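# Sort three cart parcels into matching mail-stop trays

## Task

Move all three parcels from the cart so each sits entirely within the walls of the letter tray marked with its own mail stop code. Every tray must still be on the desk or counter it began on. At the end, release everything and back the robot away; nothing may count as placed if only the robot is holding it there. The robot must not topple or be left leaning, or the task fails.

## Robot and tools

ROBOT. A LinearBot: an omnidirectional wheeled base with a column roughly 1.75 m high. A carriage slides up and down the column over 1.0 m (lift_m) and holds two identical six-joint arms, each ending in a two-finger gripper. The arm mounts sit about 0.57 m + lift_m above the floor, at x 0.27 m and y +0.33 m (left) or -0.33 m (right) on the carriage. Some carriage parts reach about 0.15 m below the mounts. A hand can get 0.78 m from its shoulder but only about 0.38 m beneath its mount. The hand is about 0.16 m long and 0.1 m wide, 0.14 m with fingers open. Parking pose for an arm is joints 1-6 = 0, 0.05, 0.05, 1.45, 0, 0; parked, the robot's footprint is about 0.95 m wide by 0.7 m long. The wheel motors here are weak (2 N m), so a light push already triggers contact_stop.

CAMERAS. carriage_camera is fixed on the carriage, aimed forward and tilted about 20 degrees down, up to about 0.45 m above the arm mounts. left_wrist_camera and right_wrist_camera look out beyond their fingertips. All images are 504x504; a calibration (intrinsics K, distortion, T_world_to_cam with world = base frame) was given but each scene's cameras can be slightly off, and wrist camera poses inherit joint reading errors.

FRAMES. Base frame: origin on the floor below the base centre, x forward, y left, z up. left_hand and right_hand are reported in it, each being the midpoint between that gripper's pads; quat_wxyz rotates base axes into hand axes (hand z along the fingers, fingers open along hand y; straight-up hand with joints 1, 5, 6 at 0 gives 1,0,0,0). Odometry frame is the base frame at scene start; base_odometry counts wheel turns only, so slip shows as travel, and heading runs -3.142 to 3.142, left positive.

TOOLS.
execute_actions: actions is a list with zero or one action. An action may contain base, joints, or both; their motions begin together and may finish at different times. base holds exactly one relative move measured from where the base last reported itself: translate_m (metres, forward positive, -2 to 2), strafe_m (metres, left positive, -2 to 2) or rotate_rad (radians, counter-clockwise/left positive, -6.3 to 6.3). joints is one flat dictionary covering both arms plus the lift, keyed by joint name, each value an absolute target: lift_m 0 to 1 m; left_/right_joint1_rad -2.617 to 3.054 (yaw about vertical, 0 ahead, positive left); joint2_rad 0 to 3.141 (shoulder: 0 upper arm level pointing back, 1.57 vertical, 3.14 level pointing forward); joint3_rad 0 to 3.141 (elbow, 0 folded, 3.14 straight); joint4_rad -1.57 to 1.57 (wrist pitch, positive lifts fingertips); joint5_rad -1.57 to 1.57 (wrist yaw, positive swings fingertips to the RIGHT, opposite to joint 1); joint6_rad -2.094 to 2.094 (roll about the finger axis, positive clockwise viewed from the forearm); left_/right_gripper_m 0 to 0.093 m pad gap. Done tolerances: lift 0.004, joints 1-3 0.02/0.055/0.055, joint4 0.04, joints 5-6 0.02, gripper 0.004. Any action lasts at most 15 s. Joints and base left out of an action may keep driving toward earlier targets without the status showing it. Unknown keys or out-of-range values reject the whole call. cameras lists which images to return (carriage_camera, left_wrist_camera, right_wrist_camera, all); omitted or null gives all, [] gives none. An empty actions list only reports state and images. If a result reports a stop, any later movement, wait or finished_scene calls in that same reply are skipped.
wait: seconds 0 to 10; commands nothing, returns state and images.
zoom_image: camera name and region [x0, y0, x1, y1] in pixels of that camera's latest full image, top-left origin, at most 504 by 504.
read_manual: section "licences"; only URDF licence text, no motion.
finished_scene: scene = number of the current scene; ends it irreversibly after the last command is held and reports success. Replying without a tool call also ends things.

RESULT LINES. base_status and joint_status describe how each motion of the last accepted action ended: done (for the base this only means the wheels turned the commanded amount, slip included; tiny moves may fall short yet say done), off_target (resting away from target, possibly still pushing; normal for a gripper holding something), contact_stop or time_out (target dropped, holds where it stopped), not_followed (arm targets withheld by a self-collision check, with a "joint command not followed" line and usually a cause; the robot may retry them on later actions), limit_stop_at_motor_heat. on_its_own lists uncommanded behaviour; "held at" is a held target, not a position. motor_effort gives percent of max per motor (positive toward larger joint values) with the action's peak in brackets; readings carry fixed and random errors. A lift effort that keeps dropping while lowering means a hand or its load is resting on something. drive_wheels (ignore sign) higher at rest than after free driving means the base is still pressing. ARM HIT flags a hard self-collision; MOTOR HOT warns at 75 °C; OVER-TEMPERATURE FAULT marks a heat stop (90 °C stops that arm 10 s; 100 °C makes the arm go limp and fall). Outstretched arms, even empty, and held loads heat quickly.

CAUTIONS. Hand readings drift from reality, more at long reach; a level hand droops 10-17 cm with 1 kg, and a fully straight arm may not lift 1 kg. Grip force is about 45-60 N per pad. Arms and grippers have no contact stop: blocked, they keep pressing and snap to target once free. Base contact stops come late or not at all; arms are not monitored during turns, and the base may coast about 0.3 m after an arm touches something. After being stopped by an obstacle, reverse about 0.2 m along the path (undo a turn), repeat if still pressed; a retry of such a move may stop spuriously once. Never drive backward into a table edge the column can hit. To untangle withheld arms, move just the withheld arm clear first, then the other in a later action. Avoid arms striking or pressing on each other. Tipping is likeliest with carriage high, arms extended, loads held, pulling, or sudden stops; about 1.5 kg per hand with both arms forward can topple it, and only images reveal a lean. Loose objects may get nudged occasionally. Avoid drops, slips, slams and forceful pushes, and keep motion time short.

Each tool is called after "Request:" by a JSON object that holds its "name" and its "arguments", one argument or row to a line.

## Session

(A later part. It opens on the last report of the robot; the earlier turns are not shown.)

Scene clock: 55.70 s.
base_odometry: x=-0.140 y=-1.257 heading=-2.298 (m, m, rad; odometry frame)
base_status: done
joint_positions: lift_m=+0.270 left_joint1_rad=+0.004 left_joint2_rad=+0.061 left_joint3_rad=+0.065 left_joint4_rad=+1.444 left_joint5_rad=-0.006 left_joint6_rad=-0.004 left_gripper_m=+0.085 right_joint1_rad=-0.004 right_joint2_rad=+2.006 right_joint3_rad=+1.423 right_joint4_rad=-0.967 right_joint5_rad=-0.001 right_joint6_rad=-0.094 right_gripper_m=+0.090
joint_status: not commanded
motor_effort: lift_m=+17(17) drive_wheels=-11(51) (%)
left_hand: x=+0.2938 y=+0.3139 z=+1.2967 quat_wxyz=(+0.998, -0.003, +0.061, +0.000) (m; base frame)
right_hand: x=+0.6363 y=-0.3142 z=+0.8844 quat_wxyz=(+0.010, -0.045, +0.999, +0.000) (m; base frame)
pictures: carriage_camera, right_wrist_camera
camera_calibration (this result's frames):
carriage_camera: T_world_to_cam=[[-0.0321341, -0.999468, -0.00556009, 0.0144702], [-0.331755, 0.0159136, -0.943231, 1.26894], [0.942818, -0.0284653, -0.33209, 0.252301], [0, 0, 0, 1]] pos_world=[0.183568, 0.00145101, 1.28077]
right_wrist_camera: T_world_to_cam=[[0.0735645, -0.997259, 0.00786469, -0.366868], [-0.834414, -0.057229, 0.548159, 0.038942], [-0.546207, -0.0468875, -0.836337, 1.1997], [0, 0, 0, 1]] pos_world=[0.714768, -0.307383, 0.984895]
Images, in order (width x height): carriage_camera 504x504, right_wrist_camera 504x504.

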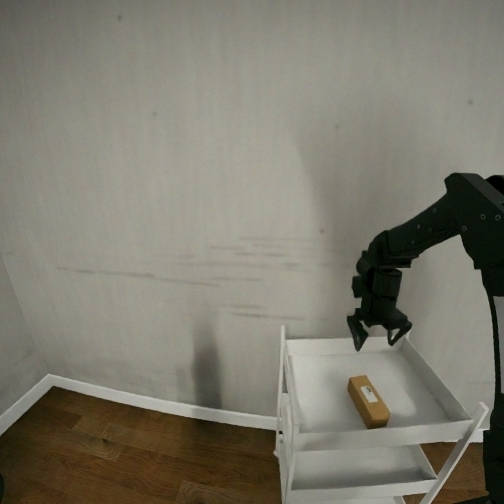

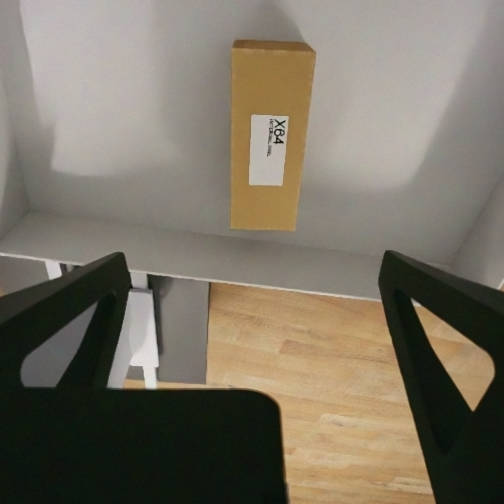

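Request:
{"name": "execute_actions", "arguments": {
  "actions": [
    {"joints":{"lift_m":0.093,"right_joint1_rad":-0.045,"right_gripper_m":0.093}}
  ],
  "cameras": ["right_wrist_camera"]
}}

Request:
{"name": "execute_actions", "arguments": {
  "actions": [
    {"joints":{"right_gripper_m":0.033}}
  ],
  "cameras": []
}}

Request:
{"name": "execute_actions", "arguments": {
  "actions": [
    {"joints":{"lift_m":0.27}}
  ],
  "cameras": ["right_wrist_camera"]
}}

Scene clock: 57.20 s.
base_odometry: x=-0.140 y=-1.257 heading=-2.298 (m, m, rad; odometry frame)
base_status: not commanded
joint_positions: lift_m=+0.093 left_joint1_rad=+0.004 left_joint2_rad=+0.061 left_joint3_rad=+0.065 left_joint4_rad=+1.444 left_joint5_rad=-0.006 left_joint6_rad=-0.004 left_gripper_m=+0.085 right_joint1_rad=-0.046 right_joint2_rad=+2.004 right_joint3_rad=+1.423 right_joint4_rad=-0.968 right_joint5_rad=+0.000 right_joint6_rad=-0.094 right_gripper_m=+0.093
joint_status: all done
motor_effort: lift_m=+17(17) drive_wheels=-8(12) (%)
left_hand: x=+0.2938 y=+0.3139 z=+1.1196 quat_wxyz=(+0.998, -0.003, +0.061, +0.000) (m; base frame)
right_hand: x=+0.6359 y=-0.3301 z=+0.7077 quat_wxyz=(+0.011, -0.024, +1.000, -0.001) (m; base frame)
pictures: right_wrist_camera
camera_calibration (this result's frames):
right_wrist_camera: T_world_to_cam=[[0.0316429, -0.999462, 0.00868452, -0.355864], [-0.836479, -0.0217249, 0.547569, 0.14799], [-0.547085, -0.0245911, -0.836716, 1.05921], [0, 0, 0, 1]] pos_world=[0.714529, -0.32641, 0.808314]
Images, in order (width x height): right_wrist_camera 504x504.

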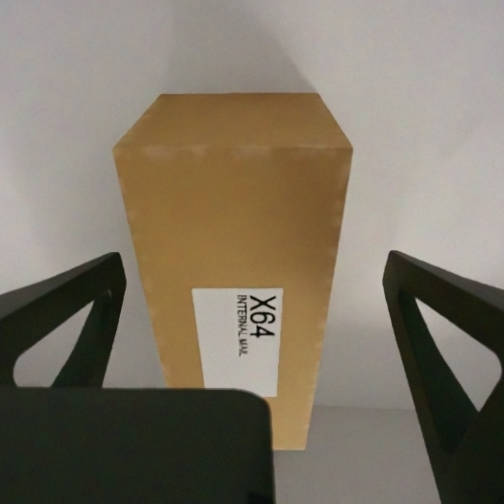

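Scene clock: 57.83 s.
base_odometry: x=-0.140 y=-1.257 heading=-2.298 (m, m, rad; odometry frame)
base_status: not commanded
joint_positions: lift_m=+0.093 left_joint1_rad=+0.004 left_joint2_rad=+0.061 left_joint3_rad=+0.065 left_joint4_rad=+1.444 left_joint5_rad=-0.006 left_joint6_rad=-0.004 left_gripper_m=+0.085 right_joint1_rad=-0.046 right_joint2_rad=+2.004 right_joint3_rad=+1.423 right_joint4_rad=-0.968 right_joint5_rad=-0.001 right_joint6_rad=-0.094 right_gripper_m=+0.051
joint_status: right_gripper_m off_target (ended at +0.051, target +0.033)
motor_effort: lift_m=+17(17) drive_wheels=-11(9) (%)
left_hand: x=+0.2938 y=+0.3139 z=+1.1196 quat_wxyz=(+0.998, -0.003, +0.061, +0.000) (m; base frame)
right_hand: x=+0.6359 y=-0.3299 z=+0.7077 quat_wxyz=(+0.011, -0.024, +1.000, +0.000) (m; base frame)
pictures: none
No camera images: the call's "cameras" was empty. Leave "cameras" out to get every camera's image.

Scene clock: 59.07 s.
base_odometry: x=-0.140 y=-1.257 heading=-2.298 (m, m, rad; odometry frame)
base_status: not commanded
joint_positions: lift_m=+0.270 left_joint1_rad=+0.004 left_joint2_rad=+0.061 left_joint3_rad=+0.065 left_joint4_rad=+1.444 left_joint5_rad=-0.006 left_joint6_rad=-0.004 left_gripper_m=+0.085 right_joint1_rad=-0.046 right_joint2_rad=+2.008 right_joint3_rad=+1.423 right_joint4_rad=-0.968 right_joint5_rad=-0.001 right_joint6_rad=-0.094 right_gripper_m=+0.051
joint_status: all done
motor_effort: lift_m=+18(23) drive_wheels=-6(11) (%)
left_hand: x=+0.2938 y=+0.3139 z=+1.2965 quat_wxyz=(+0.998, -0.003, +0.061, +0.000) (m; base frame)
right_hand: x=+0.6355 y=-0.3299 z=+0.8833 quat_wxyz=(+0.009, -0.024, +1.000, +0.000) (m; base frame)
pictures: right_wrist_camera
camera_calibration (this result's frames):
right_wrist_camera: T_world_to_cam=[[0.0316883, -0.999469, 0.00762711, -0.356324], [-0.834405, -0.0222525, 0.550702, 0.0472381], [-0.55024, -0.0238149, -0.834667, 1.20638], [0, 0, 0, 1]] pos_world=[0.714507, -0.326354, 0.983632]
Images, in order (width x height): right_wrist_camera 504x504.

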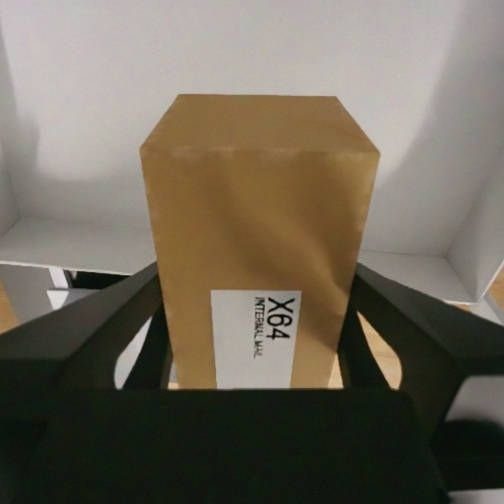

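Request:
{"name": "execute_actions", "arguments": {
  "actions": [
    {"base":{"translate_m":-0.8},"joints":{"lift_m":0.3,"right_joint1_rad":0,"right_joint6_rad":0}}
  ],
  "cameras": []
}}

Request:
{"name": "execute_actions", "arguments": {
  "actions": [
    {"base":{"rotate_rad":-1.70}}
  ],
  "cameras": ["carriage_camera"]
}}

Scene clock: 63.20 s.
base_odometry: x=+0.392 y=-0.659 heading=-2.299 (m, m, rad; odometry frame)
base_status: done
joint_positions: lift_m=+0.300 left_joint1_rad=+0.004 left_joint2_rad=+0.061 left_joint3_rad=+0.064 left_joint4_rad=+1.444 left_joint5_rad=-0.004 left_joint6_rad=-0.004 left_gripper_m=+0.085 right_joint1_rad=+0.002 right_joint2_rad=+2.005 right_joint3_rad=+1.423 right_joint4_rad=-0.965 right_joint5_rad=-0.001 right_joint6_rad=-0.008 right_gripper_m=+0.051
joint_status: all done
motor_effort: lift_m=+19(22) drive_wheels=-13(62) (%)
left_hand: x=+0.2941 y=+0.3137 z=+1.3262 quat_wxyz=(+0.998, -0.002, +0.062, +0.000) (m; base frame)
right_hand: x=+0.6369 y=-0.3118 z=+0.9143 quat_wxyz=(+0.012, -0.005, +1.000, +0.000) (m; base frame)
pictures: none
No camera images: the call's "cameras" was empty. Leave "cameras" out to get every camera's image.

Scene clock: 66.43 s.
base_odometry: x=+0.392 y=-0.659 heading=+2.285 (m, m, rad; odometry frame)
base_status: done
joint_positions: lift_m=+0.300 left_joint1_rad=+0.004 left_joint2_rad=+0.061 left_joint3_rad=+0.064 left_joint4_rad=+1.445 left_joint5_rad=-0.004 left_joint6_rad=-0.004 left_gripper_m=+0.085 right_joint1_rad=-0.006 right_joint2_rad=+2.005 right_joint3_rad=+1.423 right_joint4_rad=-0.964 right_joint5_rad=+0.001 right_joint6_rad=-0.008 right_gripper_m=+0.051
joint_status: not commanded
motor_effort: lift_m=+18(19) drive_wheels=+19(56) (%)
left_hand: x=+0.2940 y=+0.3137 z=+1.3262 quat_wxyz=(+0.998, -0.002, +0.061, +0.000) (m; base frame)
right_hand: x=+0.6372 y=-0.3154 z=+0.9143 quat_wxyz=(+0.012, -0.001, +1.000, -0.001) (m; base frame)
pictures: carriage_camera
camera_calibration (this result's frames):
carriage_camera: T_world_to_cam=[[-0.0321341, -0.999468, -0.00556009, 0.0146357], [-0.331755, 0.0159136, -0.943231, 1.29701], [0.942818, -0.0284653, -0.33209, 0.262184], [0, 0, 0, 1]] pos_world=[0.183568, 0.00145101, 1.31053]
Images, in order (width x height): carriage_camera 504x504.

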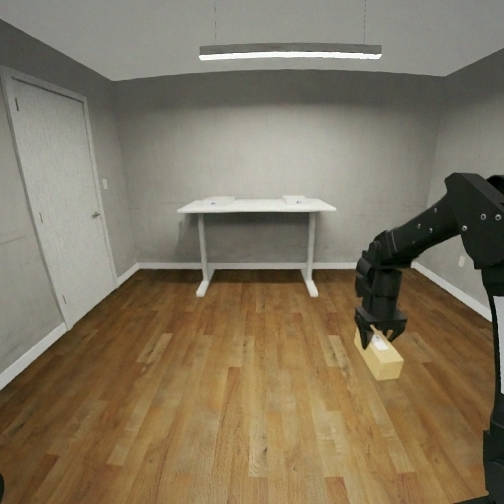

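Request:
{"name": "execute_actions", "arguments": {
  "actions": [
    {"base":{"translate_m":1.9},"joints":{"lift_m":0.48,"right_joint1_rad":0.4}}
  ],
  "cameras": ["carriage_camera"]
}}

Request:
{"name": "zoom_image", "arguments": {
  "camera": "carriage_camera",
  "region": [90, 300, 230, 400]
}}

Request:
{"name": "zoom_image", "arguments": {
  "camera": "carriage_camera",
  "region": [360, 300, 500, 400]
}}

Scene clock: 72.87 s.
base_odometry: x=-0.850 y=+0.778 heading=+2.284 (m, m, rad; odometry frame)
base_status: done
joint_positions: lift_m=+0.480 left_joint1_rad=+0.004 left_joint2_rad=+0.060 left_joint3_rad=+0.064 left_joint4_rad=+1.446 left_joint5_rad=-0.004 left_joint6_rad=-0.004 left_gripper_m=+0.085 right_joint1_rad=+0.408 right_joint2_rad=+2.006 right_joint3_rad=+1.420 right_joint4_rad=-0.968 right_joint5_rad=-0.003 right_joint6_rad=-0.008 right_gripper_m=+0.051
joint_status: all done
motor_effort: lift_m=+18(22) drive_wheels=-13(60) (%)
left_hand: x=+0.2936 y=+0.3137 z=+1.5063 quat_wxyz=(+0.998, -0.002, +0.061, +0.000) (m; base frame)
right_hand: x=+0.6044 y=-0.1645 z=+1.0933 quat_wxyz=(+0.008, -0.206, +0.978, +0.003) (m; base frame)
pictures: carriage_camera
camera_calibration (this result's frames):
carriage_camera: T_world_to_cam=[[-0.0321341, -0.999468, -0.00556009, 0.0156365], [-0.331755, 0.0159136, -0.943231, 1.46679], [0.942818, -0.0284653, -0.33209, 0.321961], [0, 0, 0, 1]] pos_world=[0.183568, 0.00145101, 1.49053]
Images, in order (width x height): carriage_camera 504x504.

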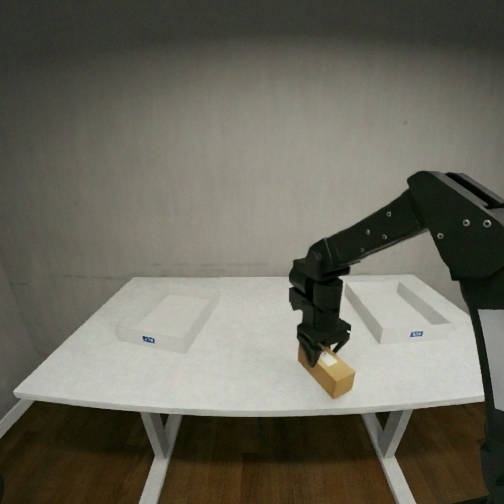

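Region (90, 300, 230, 400) of carriage_camera's 504x504 image, scaled by 3.600, with more detail than that image has; it fills the top 360 rows of this view, and the rest is white.

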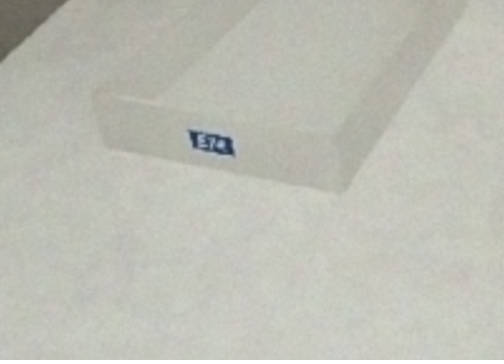

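Region (360, 300, 500, 400) of carriage_camera's 504x504 image, scaled by 3.600, with more detail than that image has; it fills the top 360 rows of this view, and the rest is white.

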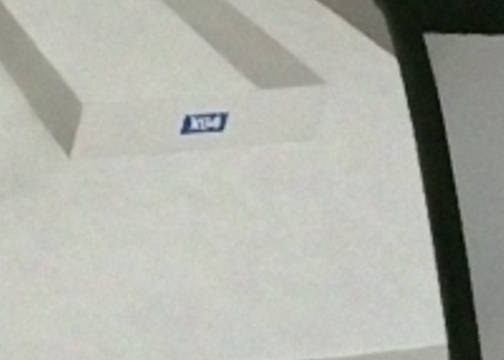

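Request:
{"name": "execute_actions", "arguments": {
  "actions": [
    {"base":{"strafe_m":-0.27},"joints":{"right_joint1_rad":0,"right_joint2_rad":2.65,"right_joint3_rad":2.58,"right_joint4_rad":-1.45}}
  ],
  "cameras": []
}}

Request:
{"name": "execute_actions", "arguments": {
  "actions": [
    {"base":{"translate_m":0.19}}
  ],
  "cameras": ["carriage_camera","right_wrist_camera"]
}}

Scene clock: 75.77 s.
base_odometry: x=-0.646 y=+0.955 heading=+2.284 (m, m, rad; odometry frame)
base_status: done
joint_positions: lift_m=+0.480 left_joint1_rad=+0.004 left_joint2_rad=+0.060 left_joint3_rad=+0.064 left_joint4_rad=+1.446 left_joint5_rad=-0.004 left_joint6_rad=-0.004 left_gripper_m=+0.085 right_joint1_rad=-0.002 right_joint2_rad=+2.661 right_joint3_rad=+2.559 right_joint4_rad=-1.437 right_joint5_rad=-0.003 right_joint6_rad=-0.007 right_gripper_m=+0.051
joint_status: all done
motor_effort: lift_m=+18(19) drive_wheels=+0(44) (%)
left_hand: x=+0.2936 y=+0.3137 z=+1.5063 quat_wxyz=(+0.998, -0.002, +0.061, +0.000) (m; base frame)
right_hand: x=+0.7743 y=-0.3132 z=+1.0961 quat_wxyz=(+0.016, -0.003, +1.000, +0.001) (m; base frame)
pictures: none
No camera images: the call's "cameras" was empty. Leave "cameras" out to get every camera's image.

Scene clock: 77.90 s.
base_odometry: x=-0.771 y=+1.099 heading=+2.284 (m, m, rad; odometry frame)
base_status: done
joint_positions: lift_m=+0.480 left_joint1_rad=+0.004 left_joint2_rad=+0.060 left_joint3_rad=+0.064 left_joint4_rad=+1.446 left_joint5_rad=-0.004 left_joint6_rad=-0.004 left_gripper_m=+0.085 right_joint1_rad=-0.002 right_joint2_rad=+2.661 right_joint3_rad=+2.559 right_joint4_rad=-1.440 right_joint5_rad=-0.003 right_joint6_rad=-0.007 right_gripper_m=+0.051
joint_status: not commanded
motor_effort: lift_m=+19(18) drive_wheels=-8(40) (%)
left_hand: x=+0.2936 y=+0.3137 z=+1.5063 quat_wxyz=(+0.998, -0.002, +0.061, +0.000) (m; base frame)
right_hand: x=+0.7734 y=-0.3132 z=+1.0961 quat_wxyz=(+0.014, -0.003, +1.000, +0.001) (m; base frame)
pictures: carriage_camera, right_wrist_camera
camera_calibration (this result's frames):
carriage_camera: T_world_to_cam=[[-0.0321341, -0.999468, -0.00556009, 0.0156365], [-0.331755, 0.0159136, -0.943231, 1.46679], [0.942818, -0.0284653, -0.33209, 0.321961], [0, 0, 0, 1]] pos_world=[0.183568, 0.00145101, 1.49053]
right_wrist_camera: T_world_to_cam=[[-0.00989513, -0.999941, 0.0045206, -0.310208], [-0.840434, 0.0107661, 0.541807, 0.0702817], [-0.541824, 0.00156199, -0.840491, 1.46803], [0, 0, 0, 1]] pos_world=[0.85141, -0.313239, 1.19719]
Images, in order (width x height): carriage_camera 504x504, right_wrist_camera 504x504.

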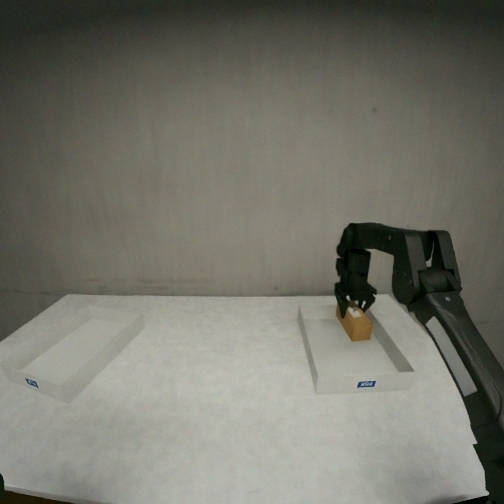

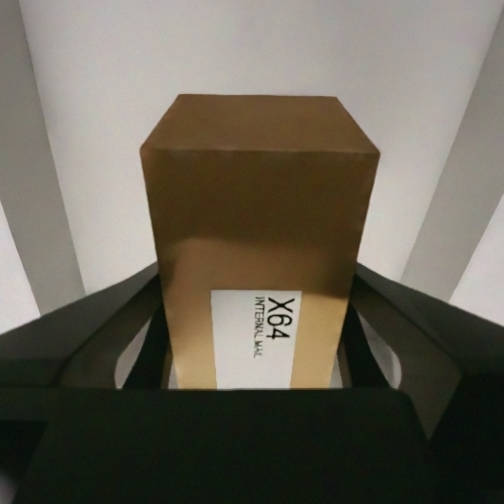

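Request:
{"name": "execute_actions", "arguments": {
  "actions": [
    {"joints":{"lift_m":0.395}}
  ],
  "cameras": ["carriage_camera","right_wrist_camera"]
}}

Scene clock: 78.97 s.
base_odometry: x=-0.771 y=+1.099 heading=+2.284 (m, m, rad; odometry frame)
base_status: not commanded
joint_positions: lift_m=+0.395 left_joint1_rad=+0.004 left_joint2_rad=+0.060 left_joint3_rad=+0.064 left_joint4_rad=+1.446 left_joint5_rad=-0.004 left_joint6_rad=-0.004 left_gripper_m=+0.085 right_joint1_rad=-0.002 right_joint2_rad=+2.666 right_joint3_rad=+2.559 right_joint4_rad=-1.442 right_joint5_rad=-0.003 right_joint6_rad=-0.007 right_gripper_m=+0.051
joint_status: all done
motor_effort: lift_m=+17(17) drive_wheels=-7(12) (%)
left_hand: x=+0.2937 y=+0.3137 z=+1.4213 quat_wxyz=(+0.998, -0.002, +0.061, +0.000) (m; base frame)
right_hand: x=+0.7725 y=-0.3132 z=+1.0088 quat_wxyz=(+0.011, -0.003, +1.000, +0.001) (m; base frame)
pictures: carriage_camera, right_wrist_camera
camera_calibration (this result's frames):
carriage_camera: T_world_to_cam=[[-0.0321341, -0.999468, -0.00556009, 0.0151649], [-0.331755, 0.0159136, -0.943231, 1.38678], [0.942818, -0.0284653, -0.33209, 0.293791], [0, 0, 0, 1]] pos_world=[0.183568, 0.00145101, 1.40571]
right_wrist_camera: T_world_to_cam=[[-0.0098639, -0.999941, 0.00457735, -0.309902], [-0.836694, 0.0107601, 0.547565, 0.108094], [-0.547582, 0.00157129, -0.836751, 1.39486], [0, 0, 0, 1]] pos_world=[0.851185, -0.313239, 1.10938]
Images, in order (width x height): carriage_camera 504x504, right_wrist_camera 504x504.

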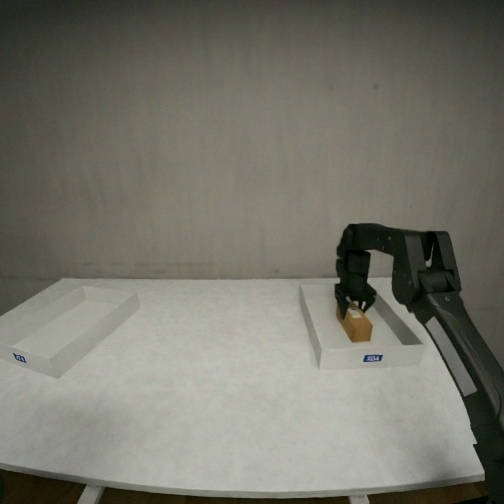

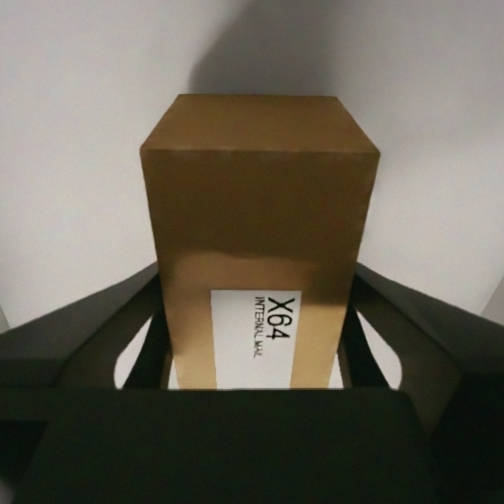

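Request:
{"name": "execute_actions", "arguments": {
  "actions": [
    {"joints":{"lift_m":0.381}}
  ],
  "cameras": ["right_wrist_camera"]
}}

Scene clock: 79.67 s.
base_odometry: x=-0.771 y=+1.099 heading=+2.284 (m, m, rad; odometry frame)
base_status: not commanded
joint_positions: lift_m=+0.381 left_joint1_rad=+0.004 left_joint2_rad=+0.060 left_joint3_rad=+0.063 left_joint4_rad=+1.446 left_joint5_rad=-0.004 left_joint6_rad=-0.004 left_gripper_m=+0.085 right_joint1_rad=-0.002 right_joint2_rad=+2.655 right_joint3_rad=+2.564 right_joint4_rad=-1.448 right_joint5_rad=-0.003 right_joint6_rad=-0.007 right_gripper_m=+0.051
joint_status: all done
motor_effort: lift_m=+16(16) drive_wheels=-4(10) (%)
left_hand: x=+0.2938 y=+0.3137 z=+1.4074 quat_wxyz=(+0.998, -0.002, +0.061, +0.000) (m; base frame)
right_hand: x=+0.7732 y=-0.3132 z=+1.0017 quat_wxyz=(+0.016, -0.003, +1.000, +0.001) (m; base frame)
pictures: right_wrist_camera
camera_calibration (this result's frames):
right_wrist_camera: T_world_to_cam=[[-0.0102936, -0.999937, 0.00447687, -0.30943], [-0.84249, 0.0110842, 0.538598, 0.126125], [-0.538614, 0.00177238, -0.842551, 1.38824], [0, 0, 0, 1]] pos_world=[0.8508, -0.313269, 1.10312]
Images, in order (width x height): right_wrist_camera 504x504.

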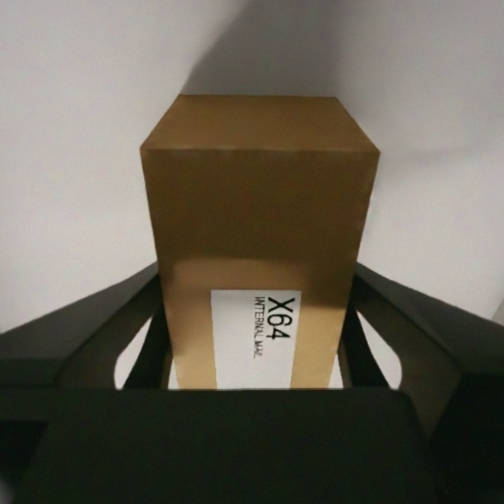

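Request:
{"name": "execute_actions", "arguments": {
  "actions": [
    {"joints":{"right_gripper_m":0.085}}
  ],
  "cameras": []
}}

Request:
{"name": "execute_actions", "arguments": {
  "actions": [
    {"joints":{"lift_m":0.5}}
  ],
  "cameras": []
}}

Request:
{"name": "execute_actions", "arguments": {
  "actions": [
    {"base":{"translate_m":-0.5},"joints":{"right_joint2_rad":0.05,"right_joint3_rad":0.05,"right_joint4_rad":1.45}}
  ],
  "cameras": ["carriage_camera"]
}}

Scene clock: 80.57 s.
base_odometry: x=-0.771 y=+1.099 heading=+2.284 (m, m, rad; odometry frame)
base_status: not commanded
joint_positions: lift_m=+0.381 left_joint1_rad=+0.004 left_joint2_rad=+0.060 left_joint3_rad=+0.063 left_joint4_rad=+1.446 left_joint5_rad=-0.004 left_joint6_rad=-0.004 left_gripper_m=+0.085 right_joint1_rad=-0.002 right_joint2_rad=+2.655 right_joint3_rad=+2.564 right_joint4_rad=-1.448 right_joint5_rad=-0.003 right_joint6_rad=-0.007 right_gripper_m=+0.085
joint_status: all done
motor_effort: lift_m=+16(16) drive_wheels=-8(7) (%)
left_hand: x=+0.2938 y=+0.3137 z=+1.4074 quat_wxyz=(+0.998, -0.002, +0.061, +0.000) (m; base frame)
right_hand: x=+0.7732 y=-0.3132 z=+1.0017 quat_wxyz=(+0.016, -0.003, +1.000, +0.001) (m; base frame)
pictures: none
No camera images: the call's "cameras" was empty. Leave "cameras" out to get every camera's image.

Scene clock: 81.57 s.
base_odometry: x=-0.771 y=+1.099 heading=+2.284 (m, m, rad; odometry frame)
base_status: not commanded
joint_positions: lift_m=+0.500 left_joint1_rad=+0.004 left_joint2_rad=+0.060 left_joint3_rad=+0.063 left_joint4_rad=+1.446 left_joint5_rad=-0.004 left_joint6_rad=-0.004 left_gripper_m=+0.085 right_joint1_rad=-0.002 right_joint2_rad=+2.653 right_joint3_rad=+2.564 right_joint4_rad=-1.449 right_joint5_rad=-0.003 right_joint6_rad=-0.007 right_gripper_m=+0.085
joint_status: all done
motor_effort: lift_m=+18(22) drive_wheels=+6(6) (%)
left_hand: x=+0.2938 y=+0.3137 z=+1.5261 quat_wxyz=(+0.998, -0.002, +0.061, +0.000) (m; base frame)
right_hand: x=+0.7732 y=-0.3132 z=+1.1215 quat_wxyz=(+0.017, -0.003, +1.000, +0.001) (m; base frame)
pictures: none
No camera images: the call's "cameras" was empty. Leave "cameras" out to get every camera's image.

Scene clock: 84.80 s.
base_odometry: x=-0.443 y=+0.721 heading=+2.284 (m, m, rad; odometry frame)
base_status: done
joint_positions: lift_m=+0.500 left_joint1_rad=+0.004 left_joint2_rad=+0.060 left_joint3_rad=+0.063 left_joint4_rad=+1.446 left_joint5_rad=-0.004 left_joint6_rad=-0.004 left_gripper_m=+0.085 right_joint1_rad=-0.001 right_joint2_rad=+0.059 right_joint3_rad=+0.066 right_joint4_rad=+1.451 right_joint5_rad=-0.003 right_joint6_rad=-0.007 right_gripper_m=+0.085
joint_status: all done
motor_effort: lift_m=+18(18) drive_wheels=-2(65) (%)
left_hand: x=+0.2938 y=+0.3137 z=+1.5261 quat_wxyz=(+0.998, -0.002, +0.061, +0.000) (m; base frame)
right_hand: x=+0.2910 y=-0.3124 z=+1.5271 quat_wxyz=(+0.998, -0.001, +0.056, -0.004) (m; base frame)
pictures: carriage_camera
camera_calibration (this result's frames):
carriage_camera: T_world_to_cam=[[-0.0321341, -0.999468, -0.00556009, 0.0157481], [-0.331755, 0.0159136, -0.943231, 1.48571], [0.942818, -0.0284653, -0.33209, 0.328621], [0, 0, 0, 1]] pos_world=[0.183568, 0.00145101, 1.51059]
Images, in order (width x height): carriage_camera 504x504.

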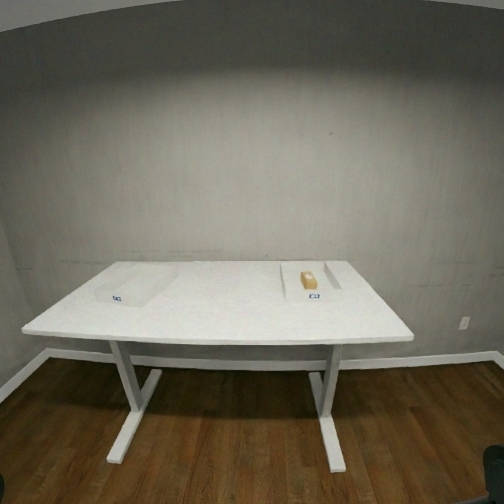

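Request:
{"name": "finished_scene", "arguments": {
  "scene": 2
}}

The scene is finished: the task was done.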